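# Hang the T-shirt hanger on the rack's red-taped rail

## Task

The left gripper starts out holding a hanger that carries a T-shirt. Place the hanger on the rail so its hook sits on the red tape, with the hanger crossing the rail at about ninety degrees, and leave it at rest. The shirt must stay roughly centred on the hanger, and any other hanger already on the rail must still be there at the end. The rack is free-standing and must stay where it is: if it tilts more than a little, the scene fails immediately. The hanger must stay in place without the robot's help, so open the gripper and move the arm away once it is hung.

## Robot and tools

Robot: two arms, left_arm and right_arm. These are just names and do not match the sides of a camera image. Each ends in a two-finger gripper. The fingers point along the gripper's own +z axis and close along its y axis. The reported end_effector_position is the point between the finger pads, a few millimetres behind the tips. At the start the left gripper already holds the hanger with the shirt.

Frame: every pose is in one shared scene frame, in metres. The origin is on the table top midway between the arms. +z is up, +x points out over the table, and left_arm sits on the +y side. Orientations are quaternions written w first (qw, qx, qy, qz). Printed hand positions can be somewhat off, more so at long reach.

Row format, used by both motion tools: one flat list of 16 numbers covering both arms, even if only one moves. The first 8 are for left_arm: x, y, z, qw, qx, qy, qz, opening. The next 8 are the same fields for right_arm. x, y, z and the quaternion are an absolute target pose for that gripper, not an offset. opening runs from -1 (closed) to +1 (fully open, 0.087 m).

execute_actions(actions): actions is a list of up to 15 actions. Each action is a list of up to 15 rows, and each row runs for one control step of 1/30 s. A short action repeats its last row until 15 steps are done. An empty list only returns the current state and images. On every step the commanded pose is clipped to within 70 mm and 16 degrees of the measured pose, so a far target takes several actions. After an action, an arm continues only as far as its last clipped pose, so send the remainder next time. An action is refused for both arms if any target lies more than 0.6 m from the gripper's current position along any of its own axes. If the first action fails that check, or any action is malformed, nothing in the call runs. To keep an orientation steady, repeat the same quaternion in every row rather than copying the drifted value from the last report.

move(target, speed, blocking): target is one 16-number row of absolute poses. Each gripper travels a straight line toward its pose, and both paths finish together, taking 0.5 to 10 s. Longer paths are cut off at 10 s. speed is the top path speed in m/s, from 0.002 to 0.5, default 0.25. Turning is capped at twice that value in rad/s. The opening is applied when the move begins. Paths do not avoid obstacles or the other arm. Grippers may lag, drift, or overshoot the speed, especially near full reach. Faster contact hits harder, and aiming further past a contact pushes harder. With blocking=false the call returns after 0.5 s while motion continues. Other moves and execute_actions are then refused until wait or stop shows the move has ended. The result adds a move: line giving the outcome: done, off_target, moving, held, fault, and so on. It also names any limits that acted (paced = the target was clipped; held = a check blocked some steps, after which the arm may speed up), and each gripper's distance from its pose.

wait(seconds): 0 to 10 s. Lets time pass with each arm holding its last command, and returns early if a running move ends. stop(): brakes a running move. It needs room to brake, and the fingers keep moving.

zoom_image(camera, region): camera is one of cam_high, cam_low, cam_left_wrist, cam_right_wrist, each 504x504. region is [x0, y0, x1, y1] in pixels from the top-left corner, at most 504 by 504.

finished_scene(scene): give the current scene's number. The scene is judged after the robot has held your last command, and this cannot be undone.

Result lines: the state line lists each arm's pose. 'Hand target' shows where the controller is now driving each gripper. grip_measured is the finger opening on the command scale; the last joint value is the opening in metres. 'pose unreachable' means a clearance check altered or blocked that arm's command. HELD in the step readings marks steps where an arm's command was held back. FAULT and OVER-TEMPERATURE FAULT lines mean an arm has stopped. MOTOR HOT appears from 75 °C. At 90 °C that arm halts for 10 s. At 100 °C it drops whatever it holds and falls until it has cooled. Holding a load heats the motors, even while you are thinking.

Gripping: to keep a firm hold, command an opening about 0.02 below grip_measured; use a smaller gap for a lighter grip. Readings can be off by about 1 mm. Fast closing can squeeze too hard. Friction can leave a gripper up to about 31 mm short, and very small commands may not move it at all.

Arm that should stay still: resend its exact last reported pose and desired opening in every call.

Joint limits (rad): waist -2.618 to 3.054, shoulder 0 to 3.142, elbow 0 to 3.142, wrist pitch -1.571 to 1.571, wrist yaw -1.571 to 1.571, wrist roll -2.094 to 2.094. The elbows stop just before full extension.

Avoid: tipping or shoving the rack, knocking other hangers off the rail, and pushing any rigid object off the table (cloth does not count). Also avoid letting the arms collide or press on each other, hard contacts, slams, and dropping the hanger. Lower the hook gently onto the rail over the red tape. Check with the camera images that the hanger hangs on its own and has settled, then open the gripper and pull the arm away slowly. Loose objects may now and then get a brief push from outside.

Each tool is called by a JSON object that holds its "api" and its "payload", one argument or row to a line.

## Session

{"api": "execute_actions", "payload": {
  "actions": []
}}

Scene clock: 0.00 s.
left_arm: end_effector_position=(+0.3361, +0.0022, +0.4397) grip_measured=-0.837 end_effector_quat_wxyz=(+0.665, +0.093, +0.737, -0.080) | right_arm: end_effector_position=(+0.3408, -0.2372, +0.3614) grip_measured=+1.000 end_effector_quat_wxyz=(+0.702, -0.071, +0.706, +0.061)
Joint positions: left_arm=[-1.004  1.741  2.082 -0.521 -0.958 -0.141  0.007] | right_arm=[-0.008  1.052  1.06  -0.014  0.012 -0.013  0.087]
Joint velocities: left_arm=[-0.002  0.007  0.012 -0.095  0.022  0.007  0.   ] | right_arm=[-0.002  0.017 -0.017 -0.022  0.007  0.037  0.   ]
Hand target (left_arm): +0.336, +0.002, +0.441; +0.666, +0.091, +0.736, -0.082
Hand target (right_arm): +0.341, -0.237, +0.361; +0.702, -0.071, +0.706, +0.061

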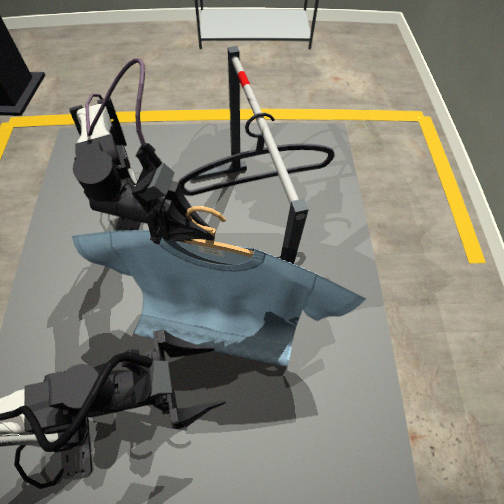

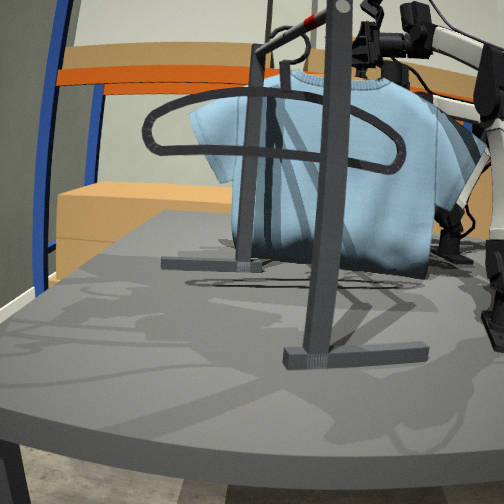

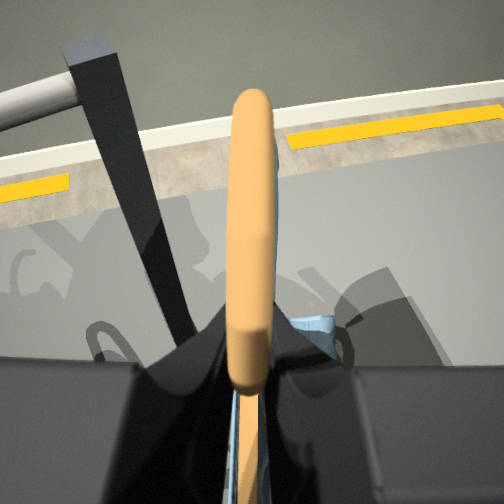

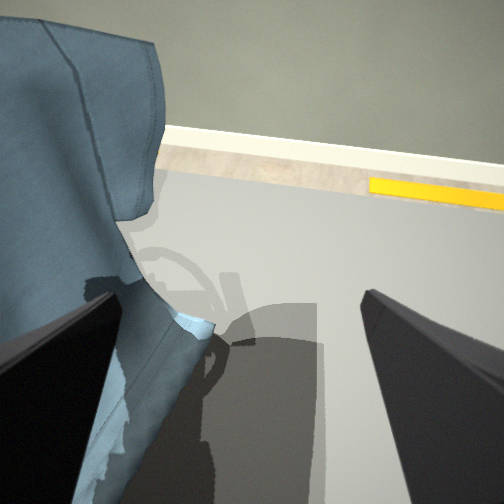

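{"api": "move", "payload": {
  "target": [0.12,0.08,0.45,0.696,-0.123,0.696,0.123,-0.9, 0.3408,-0.2372,0.3614,0.702,-0.071,0.706,0.061,1],
  "speed": 0.15
}}

{"api": "move", "payload": {
  "target": [0.12,0.26,0.47,0.696,-0.123,0.696,0.123,-0.9, 0.3408,-0.2372,0.3614,0.702,-0.071,0.706,0.061,1],
  "speed": 0.15
}}

Scene clock: 21.17 s.
left_arm: end_effector_position=(+0.1206, +0.0691, +0.4475) grip_measured=-0.837 end_effector_quat_wxyz=(+0.689, +0.142, +0.698, -0.135) | right_arm: end_effector_position=(+0.3408, -0.2372, +0.3614) grip_measured=+1.000 end_effector_quat_wxyz=(+0.702, -0.071, +0.706, +0.061)
Joint positions: left_arm=[-1.729  1.435  1.846 -0.919 -1.539 -0.501  0.007] | right_arm=[-0.008  1.052  1.06  -0.014  0.012 -0.013  0.087]
Joint velocities: left_arm=[-0.002  0.002  0.012 -0.081 -0.037 -0.095 -0.001] | right_arm=[-0.007 -0.017 -0.012  0.022 -0.051 -0.007  0.   ]
Hand target (left_arm): +0.122, +0.077, +0.449; +0.693, +0.137, +0.696, -0.133
Hand target (right_arm): +0.341, -0.237, +0.361; +0.702, -0.071, +0.706, +0.061
Off the commanded pose (left_arm): 0.011 m, 43 deg; orientation clipped at the last step of the last action.
Off the commanded pose (right_arm): 0.000 m, 0 deg.
joint sent to its limit (left arm) — the command would take joint 5 (wrist yaw) past its lower limit, so that joint was sent only as far as its limit.
move: off_target (left_arm); limits=paced

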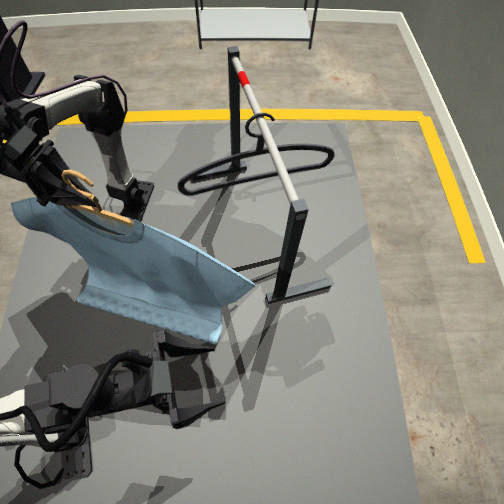

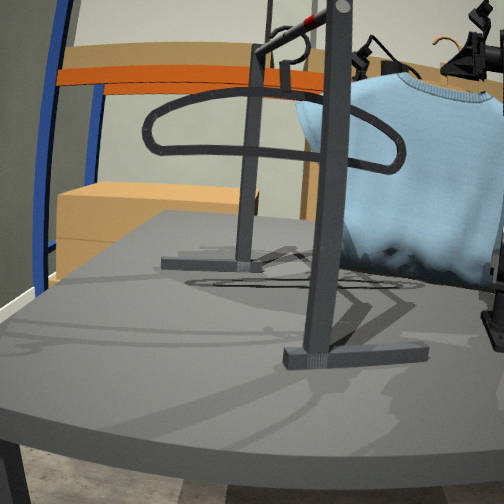

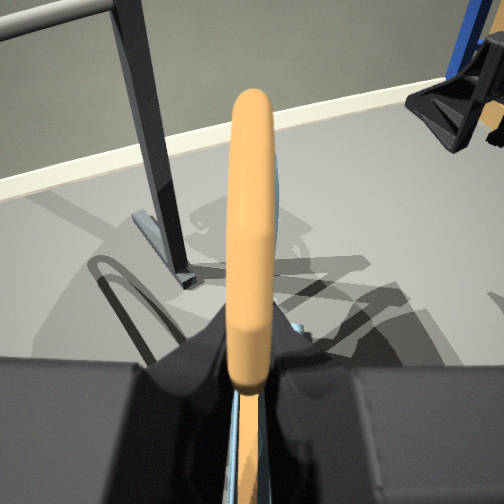

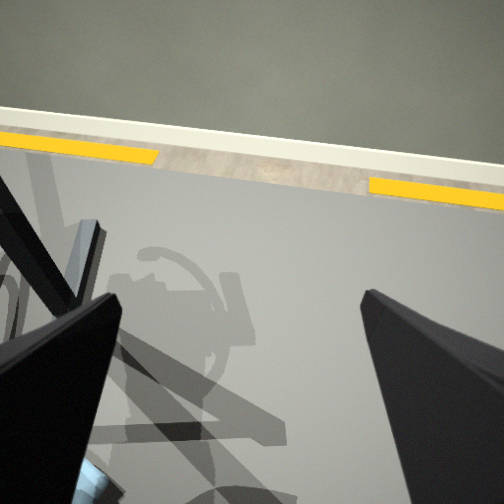

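Scene clock: 26.40 s.
left_arm: end_effector_position=(+0.1156, +0.2492, +0.4685) grip_measured=-0.837 end_effector_quat_wxyz=(+0.714, -0.119, +0.681, +0.106) | right_arm: end_effector_position=(+0.3408, -0.2372, +0.3614) grip_measured=+1.000 end_effector_quat_wxyz=(+0.702, -0.071, +0.706, +0.061)
Joint positions: left_arm=[ 1.254  0.575  2.203 -1.57   0.726 -0.064  0.007] | right_arm=[-0.008  1.052  1.06  -0.014  0.012 -0.013  0.087]
Joint velocities: left_arm=[-0.007  0.007  0.017 -0.007  0.037  0.095 -0.001] | right_arm=[-0.022 -0.007 -0.012 -0.051 -0.081  0.022  0.   ]
Hand target (left_arm): +0.118, +0.256, +0.469; +0.709, -0.123, +0.685, +0.115
Hand target (right_arm): +0.341, -0.237, +0.361; +0.702, -0.071, +0.706, +0.061
Off the commanded pose (left_arm): 0.012 m, 3 deg.
Off the commanded pose (right_arm): 0.000 m, 0 deg.
joint sent to its limit (left arm) — the command would take joint 4 (wrist pitch) past its lower limit, so that joint was sent only as far as its limit.
move: off_target (left_arm); limits=paced

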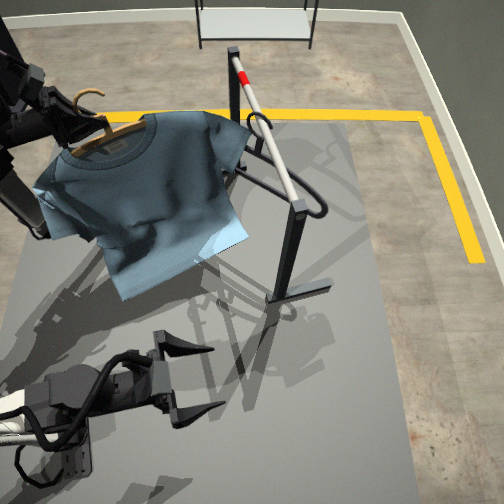

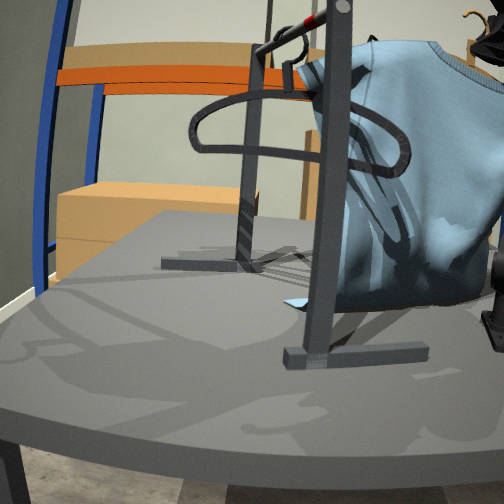

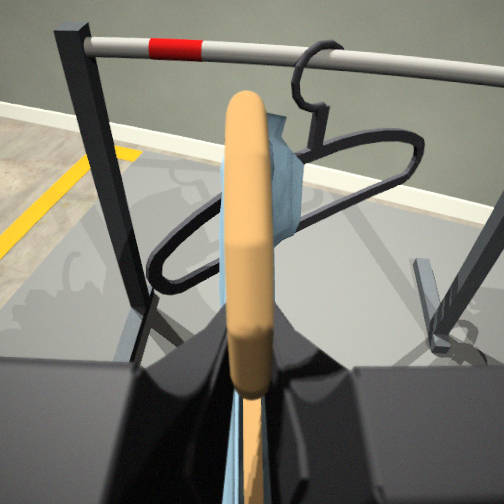

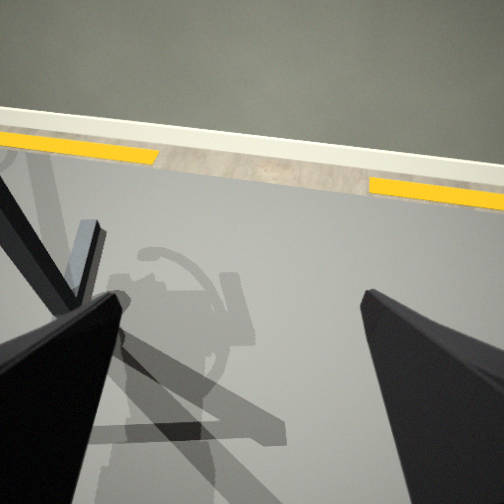

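{"api": "move", "payload": {
  "target": [0.10,0.34,0.48,0.579,-0.406,0.579,0.406,-0.9, 0.3408,-0.2372,0.3614,0.702,-0.071,0.706,0.061,1],
  "speed": 0.15
}}

Scene clock: 35.13 s.
left_arm: end_effector_position=(+0.1030, +0.3377, +0.4757) grip_measured=-0.837 end_effector_quat_wxyz=(+0.603, -0.392, +0.567, +0.401) | right_arm: end_effector_position=(+0.3408, -0.2372, +0.3614) grip_measured=+1.000 end_effector_quat_wxyz=(+0.702, -0.071, +0.706, +0.061)
Joint positions: left_arm=[ 1.719  0.603  2.224 -1.57   0.32  -0.035  0.007] | right_arm=[-0.008  1.052  1.06  -0.014  0.012 -0.013  0.087]
Joint velocities: left_arm=[ 0.002  0.007 -0.002 -0.022  0.051 -0.037 -0.   ] | right_arm=[ 0.002  0.017  0.002 -0.051  0.066 -0.051  0.   ]
Hand target (left_arm): +0.101, +0.341, +0.480; +0.596, -0.395, +0.564, +0.412
Hand target (right_arm): +0.341, -0.237, +0.361; +0.702, -0.071, +0.706, +0.061
Off the commanded pose (left_arm): 0.006 m, 4 deg.
Off the commanded pose (right_arm): 0.000 m, 0 deg.
joint sent to its limit (left arm) — the command would take joint 4 (wrist pitch) past its lower limit, so that joint was sent only as far as its limit.
move: off_target (left_arm)

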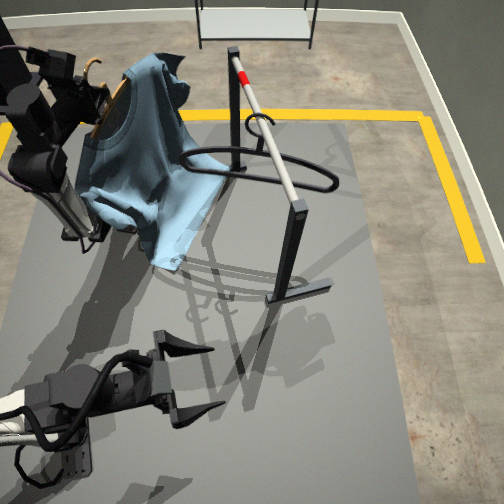

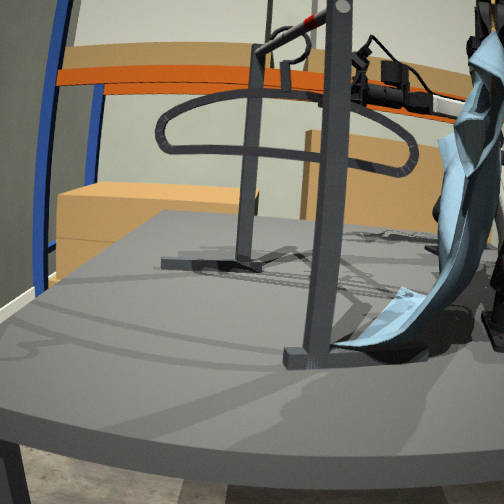

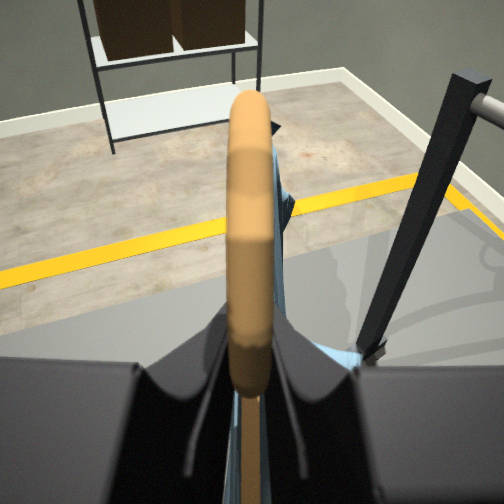

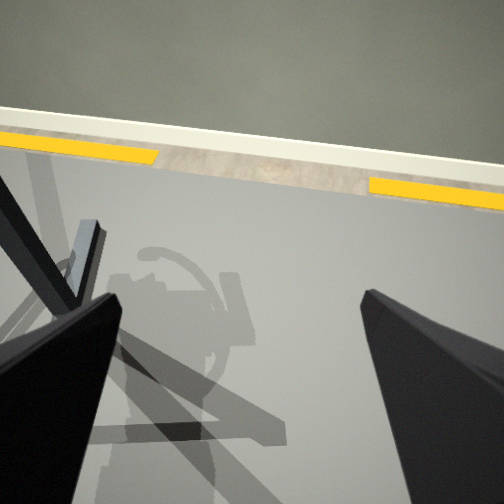

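Freed. Rotate back, aimed at the tape.

{"api": "move", "payload": {
  "target": [0.09,0.325,0.49,0.696,-0.123,0.696,0.123,-0.9, 0.3408,-0.2372,0.3614,0.702,-0.071,0.706,0.061,1],
  "speed": 0.15
}}

Scene clock: 40.93 s.
left_arm: end_effector_position=(+0.0860, +0.3238, +0.4861) grip_measured=-0.837 end_effector_quat_wxyz=(+0.693, -0.135, +0.697, +0.125) | right_arm: end_effector_position=(+0.3408, -0.2372, +0.3614) grip_measured=+1.000 end_effector_quat_wxyz=(+0.702, -0.071, +0.706, +0.061)
Joint positions: left_arm=[ 0.917  0.702  2.264 -1.57   0.34  -0.01   0.007] | right_arm=[-0.008  1.052  1.06  -0.014  0.012 -0.013  0.087]
Joint velocities: left_arm=[-0.002  0.012 -0.002  0.022 -0.095 -0.022 -0.   ] | right_arm=[-0.017  0.007 -0.002 -0.007 -0.051  0.051  0.   ]
Hand target (left_arm): +0.088, +0.324, +0.490; +0.694, -0.123, +0.698, +0.123
Hand target (right_arm): +0.341, -0.237, +0.361; +0.702, -0.071, +0.706, +0.061
Off the commanded pose (left_arm): 0.006 m, 1 deg.
Off the commanded pose (right_arm): 0.000 m, 0 deg.
move: done

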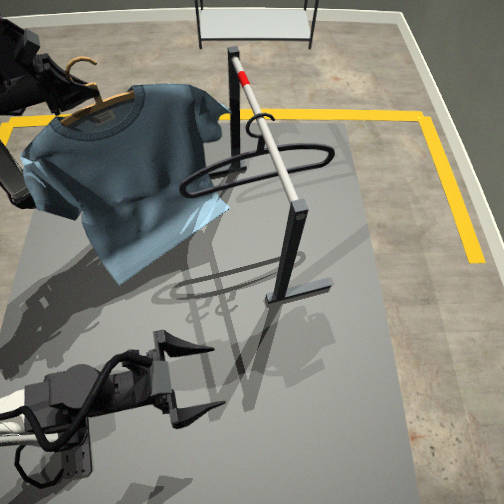

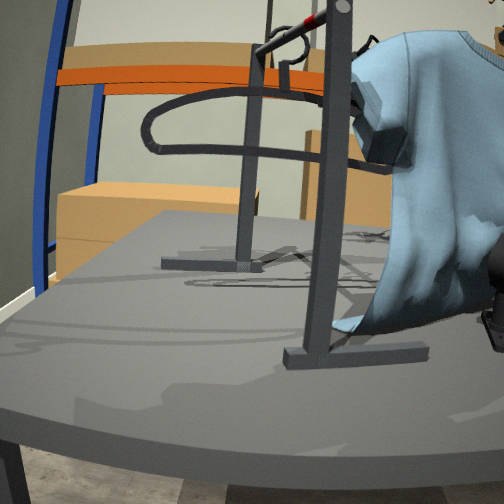

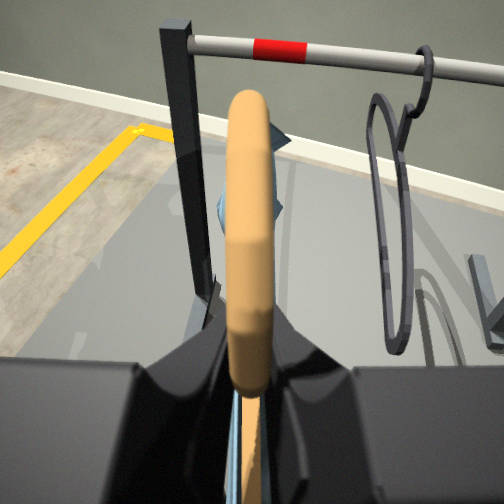

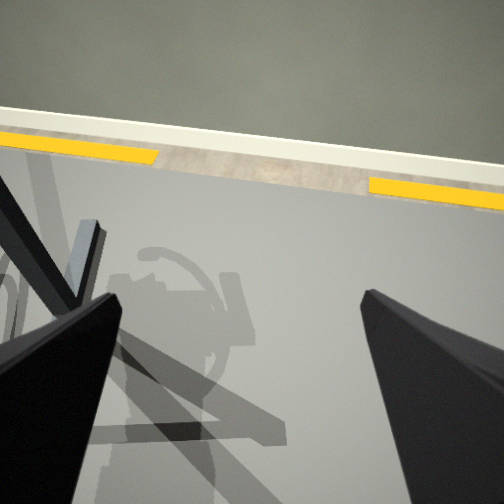

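{"api": "move", "payload": {
  "target": [0.206,0.345,0.49,0.696,-0.123,0.696,0.123,-0.9, 0.3408,-0.2372,0.3614,0.702,-0.071,0.706,0.061,1],
  "speed": 0.1
}}

Scene clock: 47.63 s.
left_arm: end_effector_position=(+0.2039, +0.3497, +0.4859) grip_measured=-0.837 end_effector_quat_wxyz=(+0.690, -0.142, +0.700, +0.115) | right_arm: end_effector_position=(+0.3408, -0.2372, +0.3614) grip_measured=+1.000 end_effector_quat_wxyz=(+0.702, -0.071, +0.706, +0.061)
Joint positions: left_arm=[ 1.683  0.702  1.925 -1.271  1.109  0.007  0.007] | right_arm=[-0.008  1.052  1.06  -0.014  0.012 -0.013  0.087]
Joint velocities: left_arm=[ 0.002  0.002 -0.032  0.066  0.095 -0.037  0.001] | right_arm=[ 0.002  0.007 -0.002  0.022  0.037 -0.037  0.   ]
Hand target (left_arm): +0.206, +0.346, +0.490; +0.696, -0.124, +0.696, +0.122
Hand target (right_arm): +0.341, -0.237, +0.361; +0.702, -0.071, +0.706, +0.061
Off the commanded pose (left_arm): 0.007 m, 3 deg.
Off the commanded pose (right_arm): 0.000 m, 0 deg.
move: off_target (left_arm)

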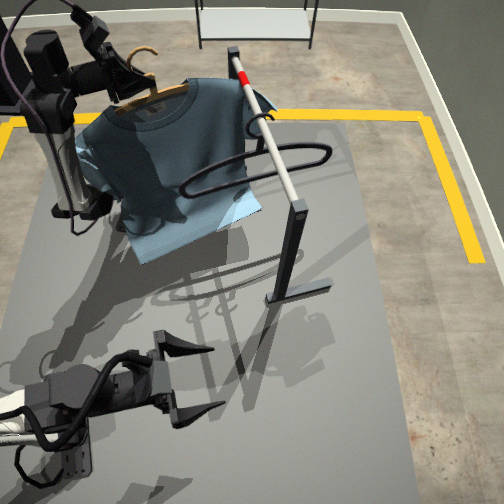

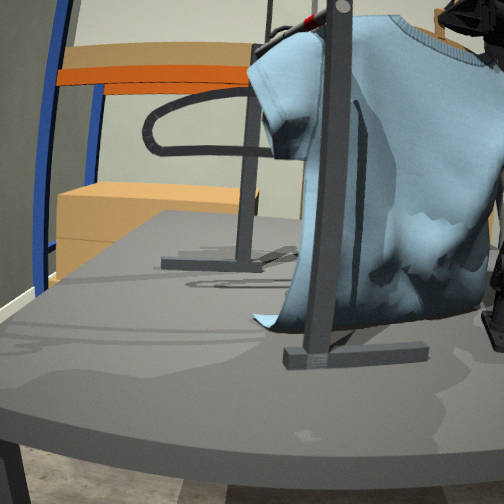

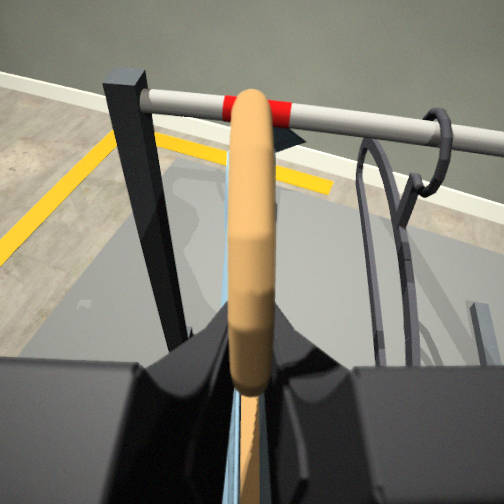

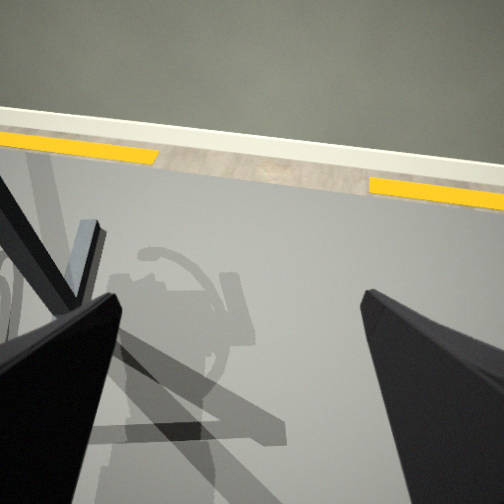

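{"api": "move", "payload": {
  "target": [0.21,0.347,0.45,0.696,-0.123,0.696,0.123,-0.9, 0.3408,-0.2372,0.3614,0.702,-0.071,0.706,0.061,1],
  "speed": 0.1
}}

{"api": "move", "payload": {
  "target": [0.32,0.385,0.45,0.696,-0.123,0.696,0.123,-0.9, 0.3408,-0.2372,0.3614,0.702,-0.071,0.706,0.061,1],
  "speed": 0.1
}}

Scene clock: 54.43 s.
left_arm: end_effector_position=(+0.2088, +0.3518, +0.4475) grip_measured=-0.837 end_effector_quat_wxyz=(+0.690, -0.138, +0.701, +0.112) | right_arm: end_effector_position=(+0.3408, -0.2372, +0.3614) grip_measured=+1.000 end_effector_quat_wxyz=(+0.702, -0.071, +0.706, +0.061)
Joint positions: left_arm=[ 1.734  0.548  1.66  -1.169  1.171  0.02   0.007] | right_arm=[-0.008  1.052  1.06  -0.014  0.012 -0.013  0.087]
Joint velocities: left_arm=[-0.007 -0.012 -0.027  0.051  0.051 -0.022 -0.   ] | right_arm=[-0.012 -0.002 -0.012 -0.022  0.037 -0.007  0.   ]
Hand target (left_arm): +0.210, +0.347, +0.449; +0.695, -0.123, +0.698, +0.123
Hand target (right_arm): +0.341, -0.237, +0.361; +0.702, -0.071, +0.706, +0.061
Off the commanded pose (left_arm): 0.006 m, 2 deg.
Off the commanded pose (right_arm): 0.000 m, 0 deg.
move: done

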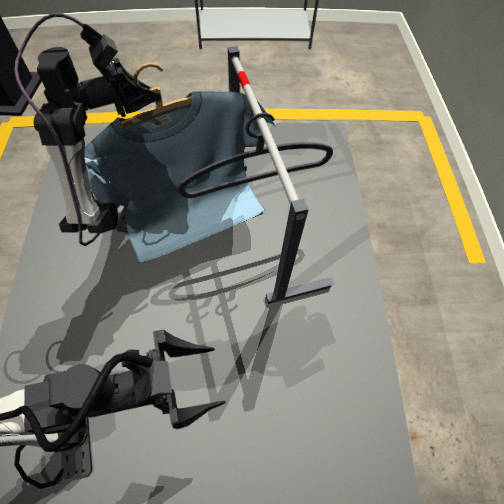

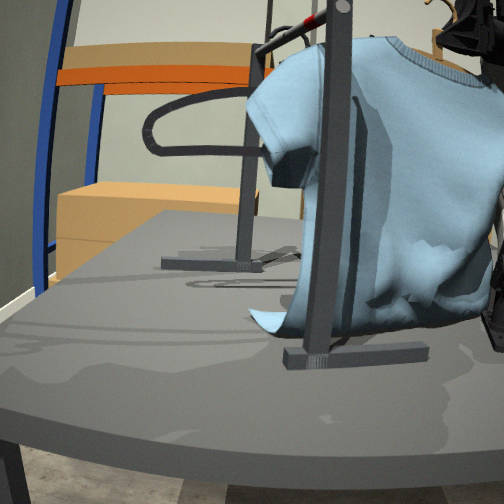

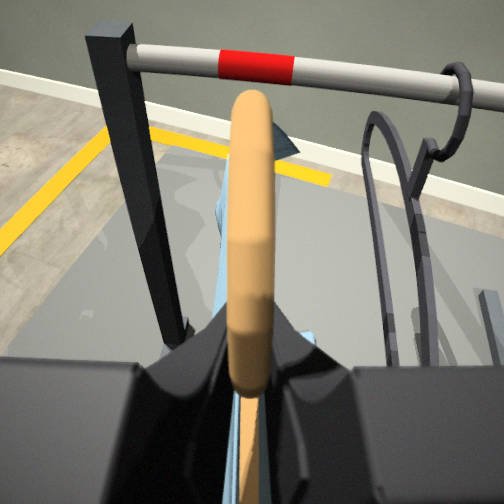

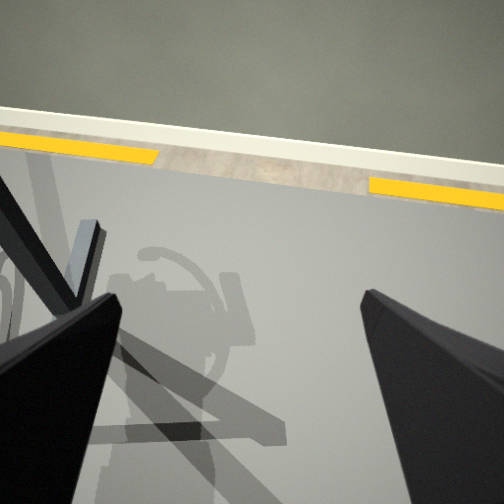

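Scene clock: 56.30 s.
left_arm: end_effector_position=(+0.3159, +0.3876, +0.4511) grip_measured=-0.837 end_effector_quat_wxyz=(+0.630, -0.309, +0.637, +0.319) | right_arm: end_effector_position=(+0.3408, -0.2372, +0.3614) grip_measured=+1.000 end_effector_quat_wxyz=(+0.702, -0.071, +0.706, +0.061)
Joint positions: left_arm=[ 2.706  0.435  1.98  -1.244  1.581 -0.285  0.007] | right_arm=[-0.008  1.052  1.06  -0.014  0.012 -0.013  0.087]
Joint velocities: left_arm=[-0.012  0.002  0.012  0.037 -0.037 -0.11  -0.   ] | right_arm=[-0.002 -0.012 -0.007 -0.022  0.051  0.037  0.   ]
Hand target (left_arm): +0.320, +0.387, +0.450; +0.630, -0.314, +0.635, +0.319
Hand target (right_arm): +0.341, -0.237, +0.361; +0.702, -0.071, +0.706, +0.061
Off the commanded pose (left_arm): 0.005 m, 33 deg; orientation clipped at the last step of the last action.
Off the commanded pose (right_arm): 0.000 m, 0 deg.
joint sent to its limit (left arm) — the command would take joint 5 (wrist yaw) past its upper limit, so that joint was sent only as far as its limit.
move: off_target (left_arm); limits=paced

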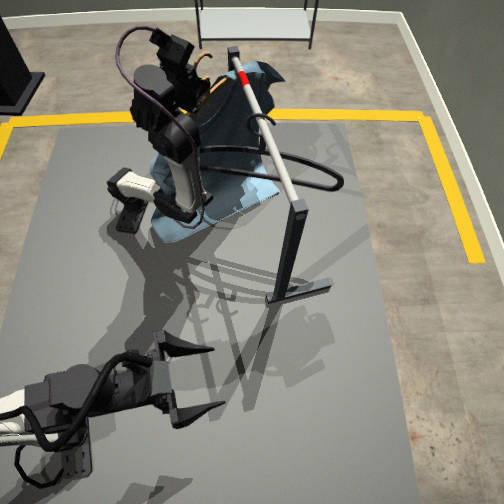

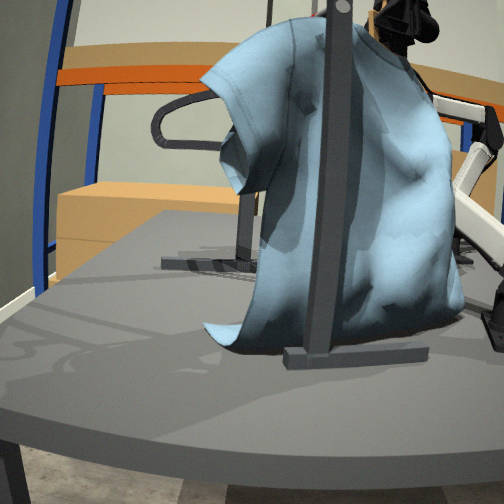

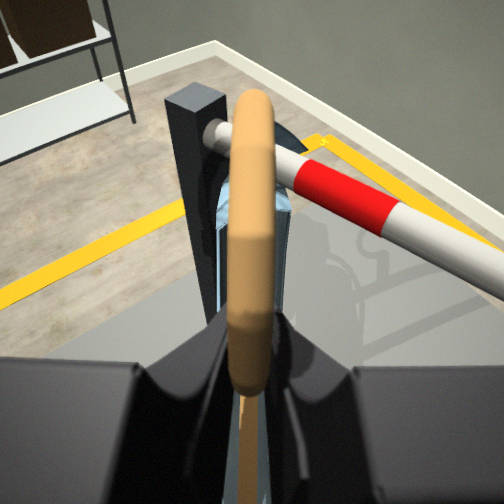

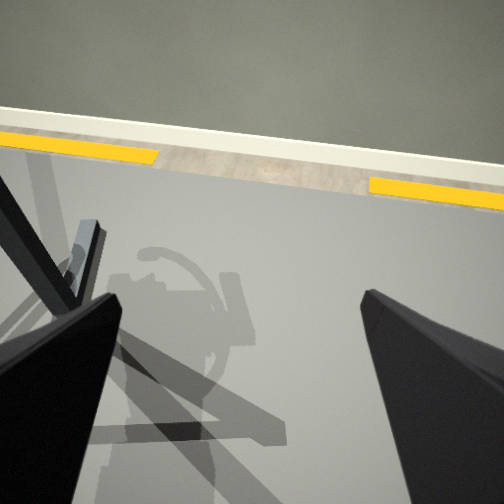

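{"api": "move", "payload": {
  "target": [0.21,0.347,0.45,0.696,-0.123,0.696,0.123,-0.9, 0.3408,-0.2372,0.3614,0.702,-0.071,0.706,0.061,1],
  "speed": 0.1
}}

{"api": "move", "payload": {
  "target": [0.09,0.325,0.47,0.696,-0.123,0.696,0.123,-0.9, 0.3408,-0.2372,0.3614,0.702,-0.071,0.706,0.061,1],
  "speed": 0.1
}}

{"api": "move", "payload": {
  "target": [0.10,0.38,0.47,0.707,-0.03,0.707,0.03,-0.9, 0.3408,-0.2372,0.3614,0.702,-0.071,0.706,0.061,1],
  "speed": 0.1
}}

Scene clock: 75.90 s.
left_arm: end_effector_position=(+0.2111, +0.3341, +0.4475) grip_measured=-0.837 end_effector_quat_wxyz=(+0.694, -0.119, +0.699, +0.124) | right_arm: end_effector_position=(+0.3408, -0.2372, +0.3614) grip_measured=+1.000 end_effector_quat_wxyz=(+0.702, -0.071, +0.706, +0.061)
Joint positions: left_arm=[ 1.759  0.512  1.676 -1.182  1.207  0.024  0.007] | right_arm=[-0.008  1.052  1.06  -0.014  0.012 -0.013  0.087]
Joint velocities: left_arm=[-0.012  0.007 -0.002 -0.051  0.022 -0.037 -0.001] | right_arm=[-0.017  0.012 -0.022  0.007  0.007  0.066  0.   ]
Hand target (left_arm): +0.210, +0.344, +0.450; +0.694, -0.123, +0.699, +0.123
Hand target (right_arm): +0.341, -0.237, +0.361; +0.702, -0.071, +0.706, +0.061
Off the commanded pose (left_arm): 0.013 m, 1 deg.
Off the commanded pose (right_arm): 0.000 m, 0 deg.
move: off_target (left_arm)

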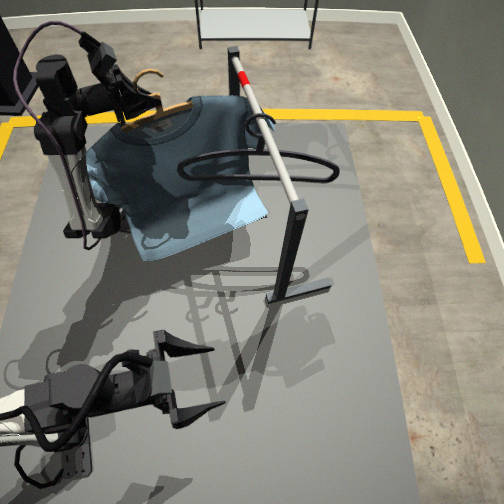

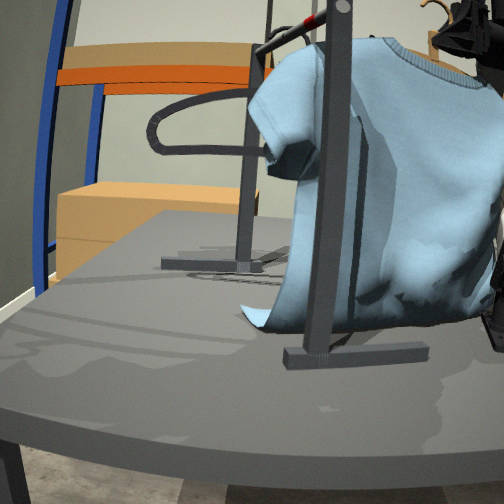

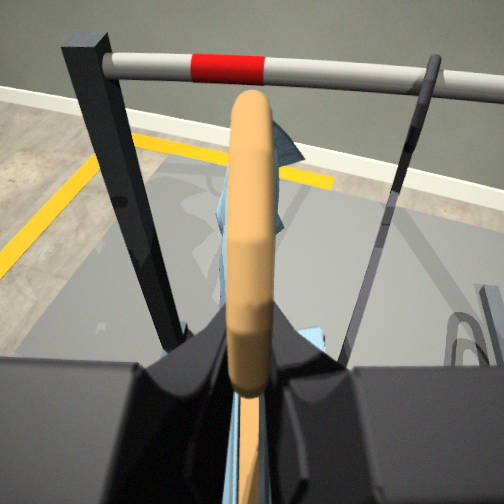

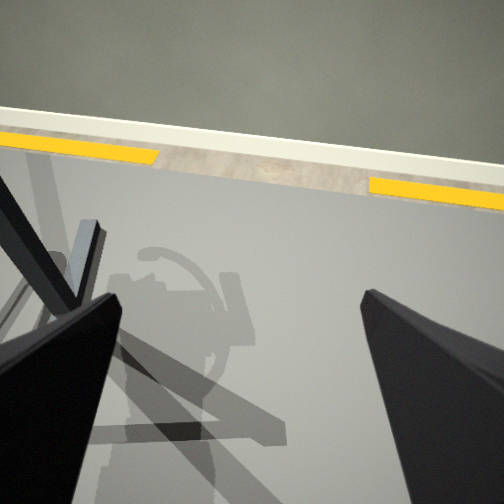

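Scene clock: 77.77 s.
left_arm: end_effector_position=(+0.0890, +0.3205, +0.4631) grip_measured=-0.837 end_effector_quat_wxyz=(+0.691, -0.122, +0.702, +0.123) | right_arm: end_effector_position=(+0.3408, -0.2372, +0.3614) grip_measured=+1.000 end_effector_quat_wxyz=(+0.702, -0.071, +0.706, +0.061)
Joint positions: left_arm=[ 0.927  0.584  2.066 -1.497  0.372  0.01   0.007] | right_arm=[-0.008  1.052  1.06  -0.014  0.012 -0.013  0.087]
Joint velocities: left_arm=[-0.002 -0.007 -0.007 -0.037 -0.11   0.007  0.001] | right_arm=[-0.017 -0.007 -0.012 -0.066 -0.066 -0.022  0.   ]
Hand target (left_arm): +0.089, +0.323, +0.470; +0.695, -0.122, +0.698, +0.124
Hand target (right_arm): +0.341, -0.237, +0.361; +0.702, -0.071, +0.706, +0.061
Off the commanded pose (left_arm): 0.008 m, 1 deg.
Off the commanded pose (right_arm): 0.000 m, 0 deg.
move: done

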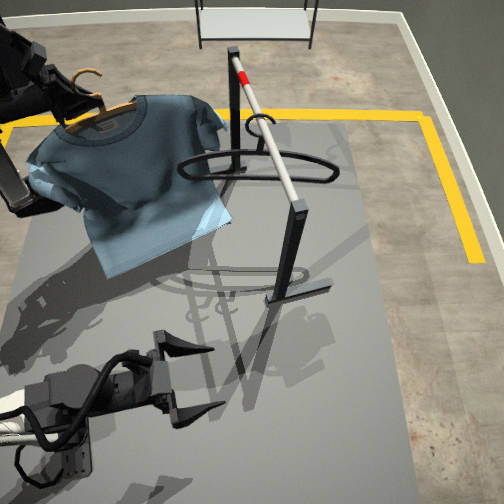

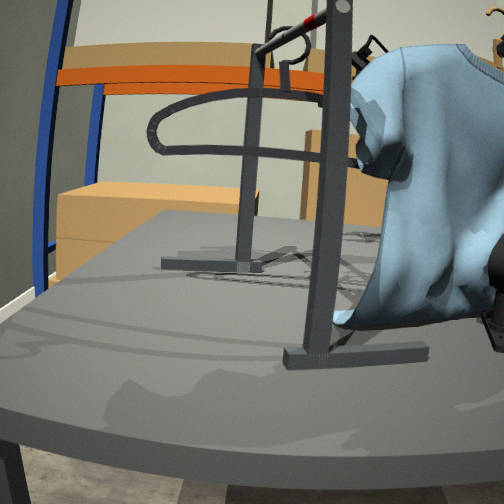

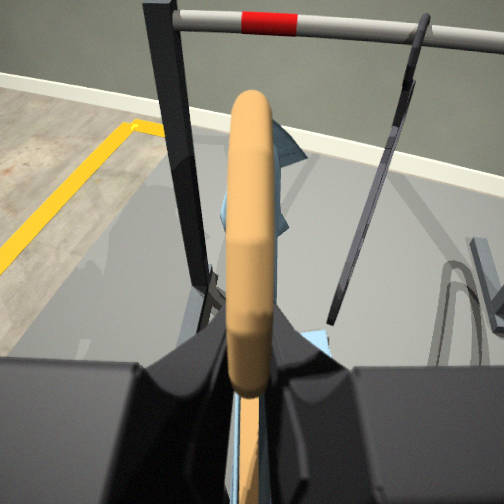

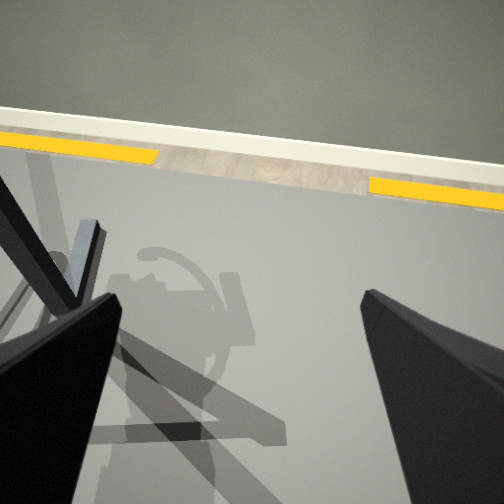

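Scene clock: 79.63 s.
left_arm: end_effector_position=(+0.0924, +0.3781, +0.4604) grip_measured=-0.837 end_effector_quat_wxyz=(+0.693, -0.026, +0.720, +0.031) | right_arm: end_effector_position=(+0.3408, -0.2372, +0.3614) grip_measured=+1.000 end_effector_quat_wxyz=(+0.702, -0.071, +0.706, +0.061)
Joint positions: left_arm=[ 0.246  0.584  1.926 -1.379 -0.041  0.007  0.007] | right_arm=[-0.008  1.052  1.06  -0.014  0.012 -0.013  0.087]
Joint velocities: left_arm=[-0.002 -0.007 -0.007  0.022 -0.037  0.037  0.   ] | right_arm=[-0.002  0.012  0.012 -0.007  0.022  0.066  0.   ]
Hand target (left_arm): +0.098, +0.380, +0.470; +0.705, -0.028, +0.708, +0.031
Hand target (right_arm): +0.341, -0.237, +0.361; +0.702, -0.071, +0.706, +0.061
Off the commanded pose (left_arm): 0.012 m, 2 deg.
Off the commanded pose (right_arm): 0.000 m, 0 deg.
move: off_target (left_arm)

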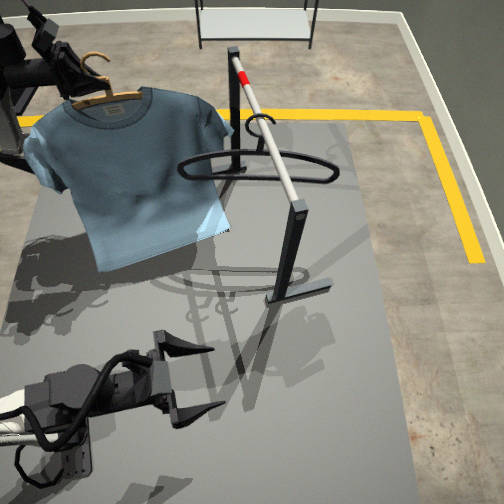

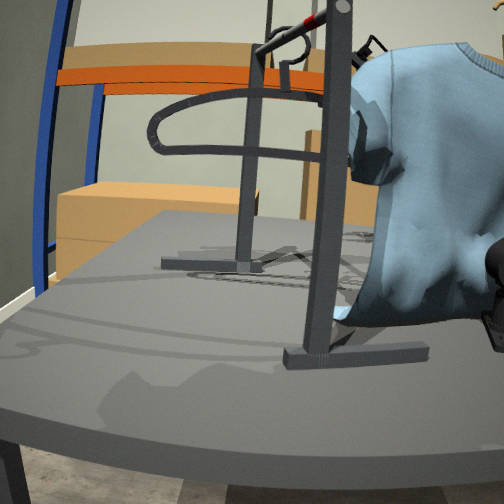

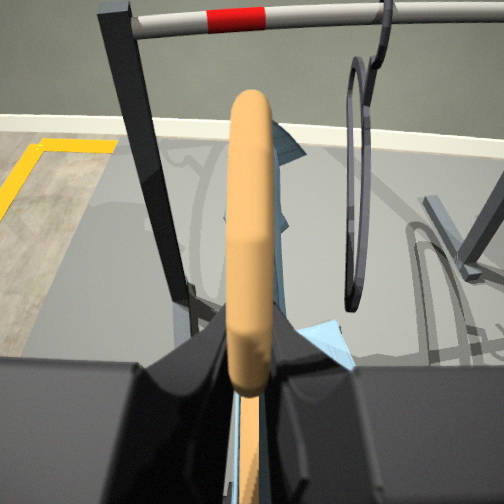

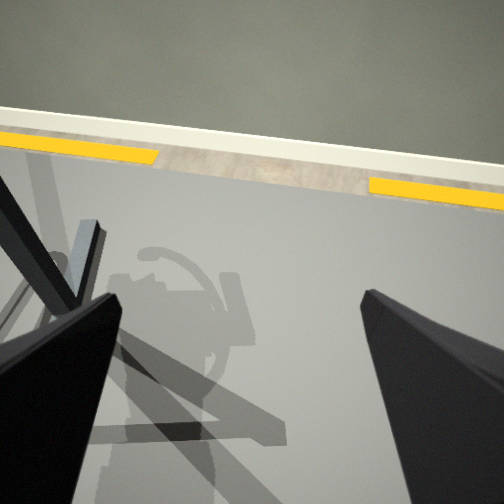

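{"api": "move", "payload": {
  "target": [0.31,0.40,0.45,0.707,-0.03,0.707,0.03,-0.9, 0.3408,-0.2372,0.3614,0.702,-0.071,0.706,0.061,1],
  "speed": 0.1
}}

Scene clock: 85.77 s.
left_arm: end_effector_position=(+0.3020, +0.4009, +0.4427) grip_measured=-0.837 end_effector_quat_wxyz=(+0.695, -0.031, +0.718, +0.031) | right_arm: end_effector_position=(+0.3408, -0.2372, +0.3614) grip_measured=+1.000 end_effector_quat_wxyz=(+0.702, -0.071, +0.706, +0.061)
Joint positions: left_arm=[ 0.41   0.815  1.409 -0.627  0.116  0.006  0.007] | right_arm=[-0.008  1.052  1.06  -0.014  0.012 -0.013  0.087]
Joint velocities: left_arm=[-0.012 -0.007 -0.007  0.037 -0.022 -0.066 -0.   ] | right_arm=[-0.017  0.002  0.012  0.022 -0.007 -0.081  0.   ]
Hand target (left_arm): +0.309, +0.403, +0.450; +0.706, -0.030, +0.707, +0.030
Hand target (right_arm): +0.341, -0.237, +0.361; +0.702, -0.071, +0.706, +0.061
Off the commanded pose (left_arm): 0.011 m, 2 deg.
Off the commanded pose (right_arm): 0.000 m, 0 deg.
move: off_target (left_arm)

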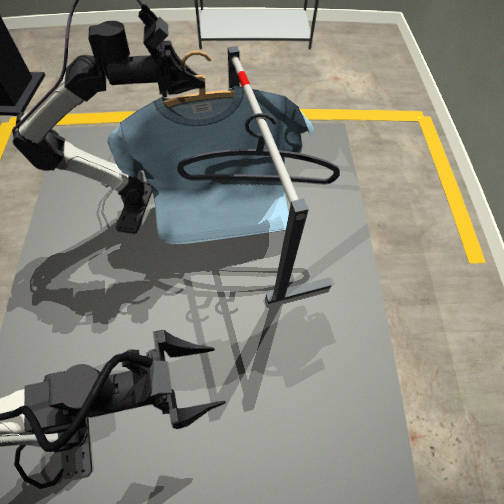

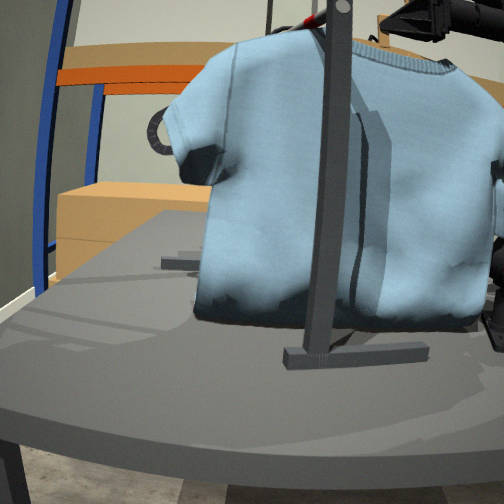

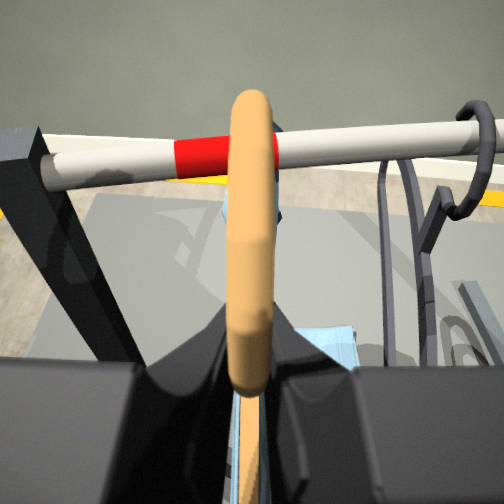

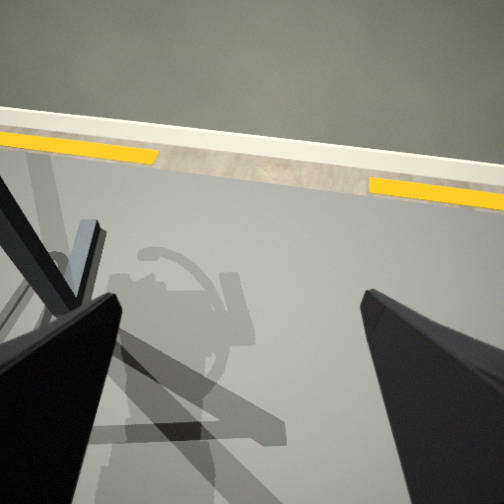

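{"api": "move", "payload": {
  "target": [0.35,0.415,0.425,0.703,-0.074,0.703,0.074,-0.9, 0.3408,-0.2372,0.3614,0.702,-0.071,0.706,0.061,1],
  "speed": 0.06
}}

{"api": "zoom_image", "payload": {
  "camera": "cam_high",
  "region": [130,20,330,170]
}}

Scene clock: 97.87 s.
left_arm: end_effector_position=(+0.3420, +0.4161, +0.4202) grip_measured=-0.837 end_effector_quat_wxyz=(+0.693, -0.071, +0.713, +0.074) | right_arm: end_effector_position=(+0.3408, -0.2372, +0.3614) grip_measured=+1.000 end_effector_quat_wxyz=(+0.702, -0.071, +0.706, +0.061)
Joint positions: left_arm=[ 0.297  0.87   1.284 -0.442 -0.116  0.005  0.007] | right_arm=[-0.008  1.052  1.06  -0.014  0.012 -0.013  0.087]
Joint velocities: left_arm=[-0.017 -0.012 -0.002  0.022 -0.037 -0.007  0.   ] | right_arm=[-0.002  0.002  0.002  0.007 -0.007  0.051  0.   ]
Hand target (left_arm): +0.349, +0.416, +0.425; +0.703, -0.074, +0.703, +0.074
Hand target (right_arm): +0.341, -0.237, +0.361; +0.702, -0.071, +0.706, +0.061
Off the commanded pose (left_arm): 0.009 m, 2 deg.
Off the commanded pose (right_arm): 0.000 m, 0 deg.
move: done

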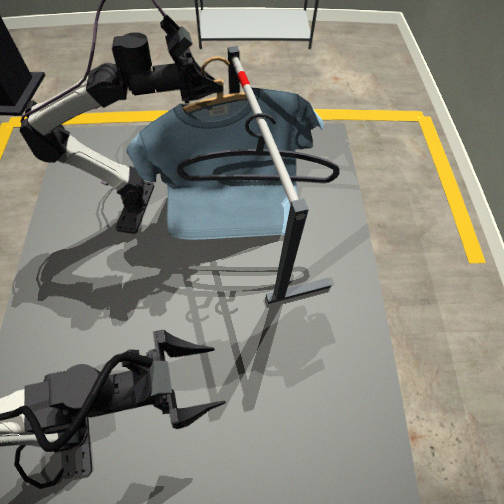

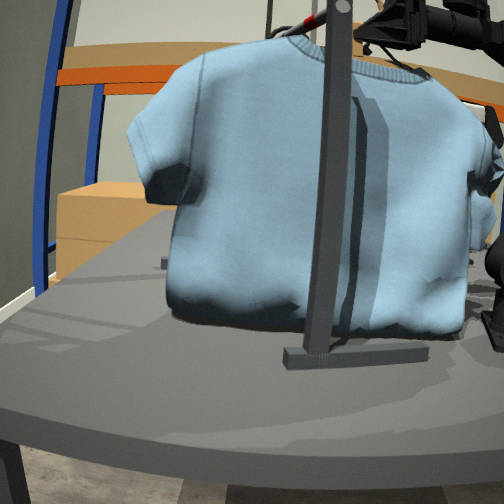

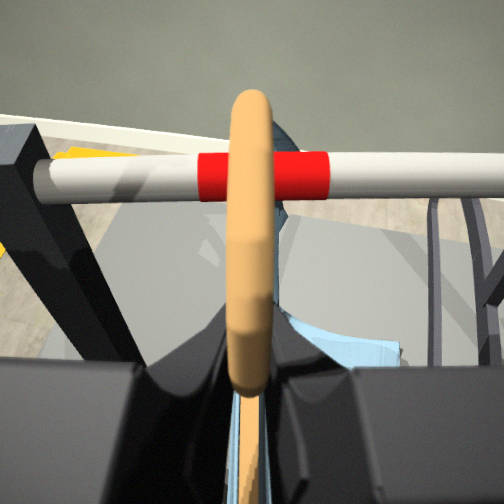

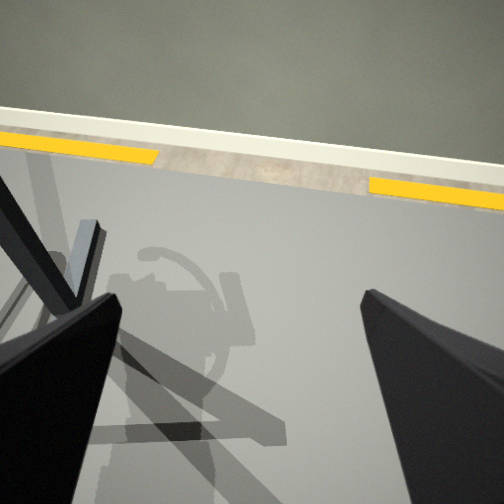

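Region (130, 20, 330, 170) of cam_high's 504x504 image, scaled by 2.520, with more detail than that image has; it fills the top 378 rows of this view, and the rest is white.

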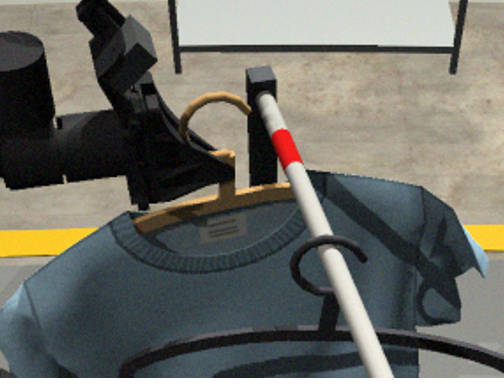

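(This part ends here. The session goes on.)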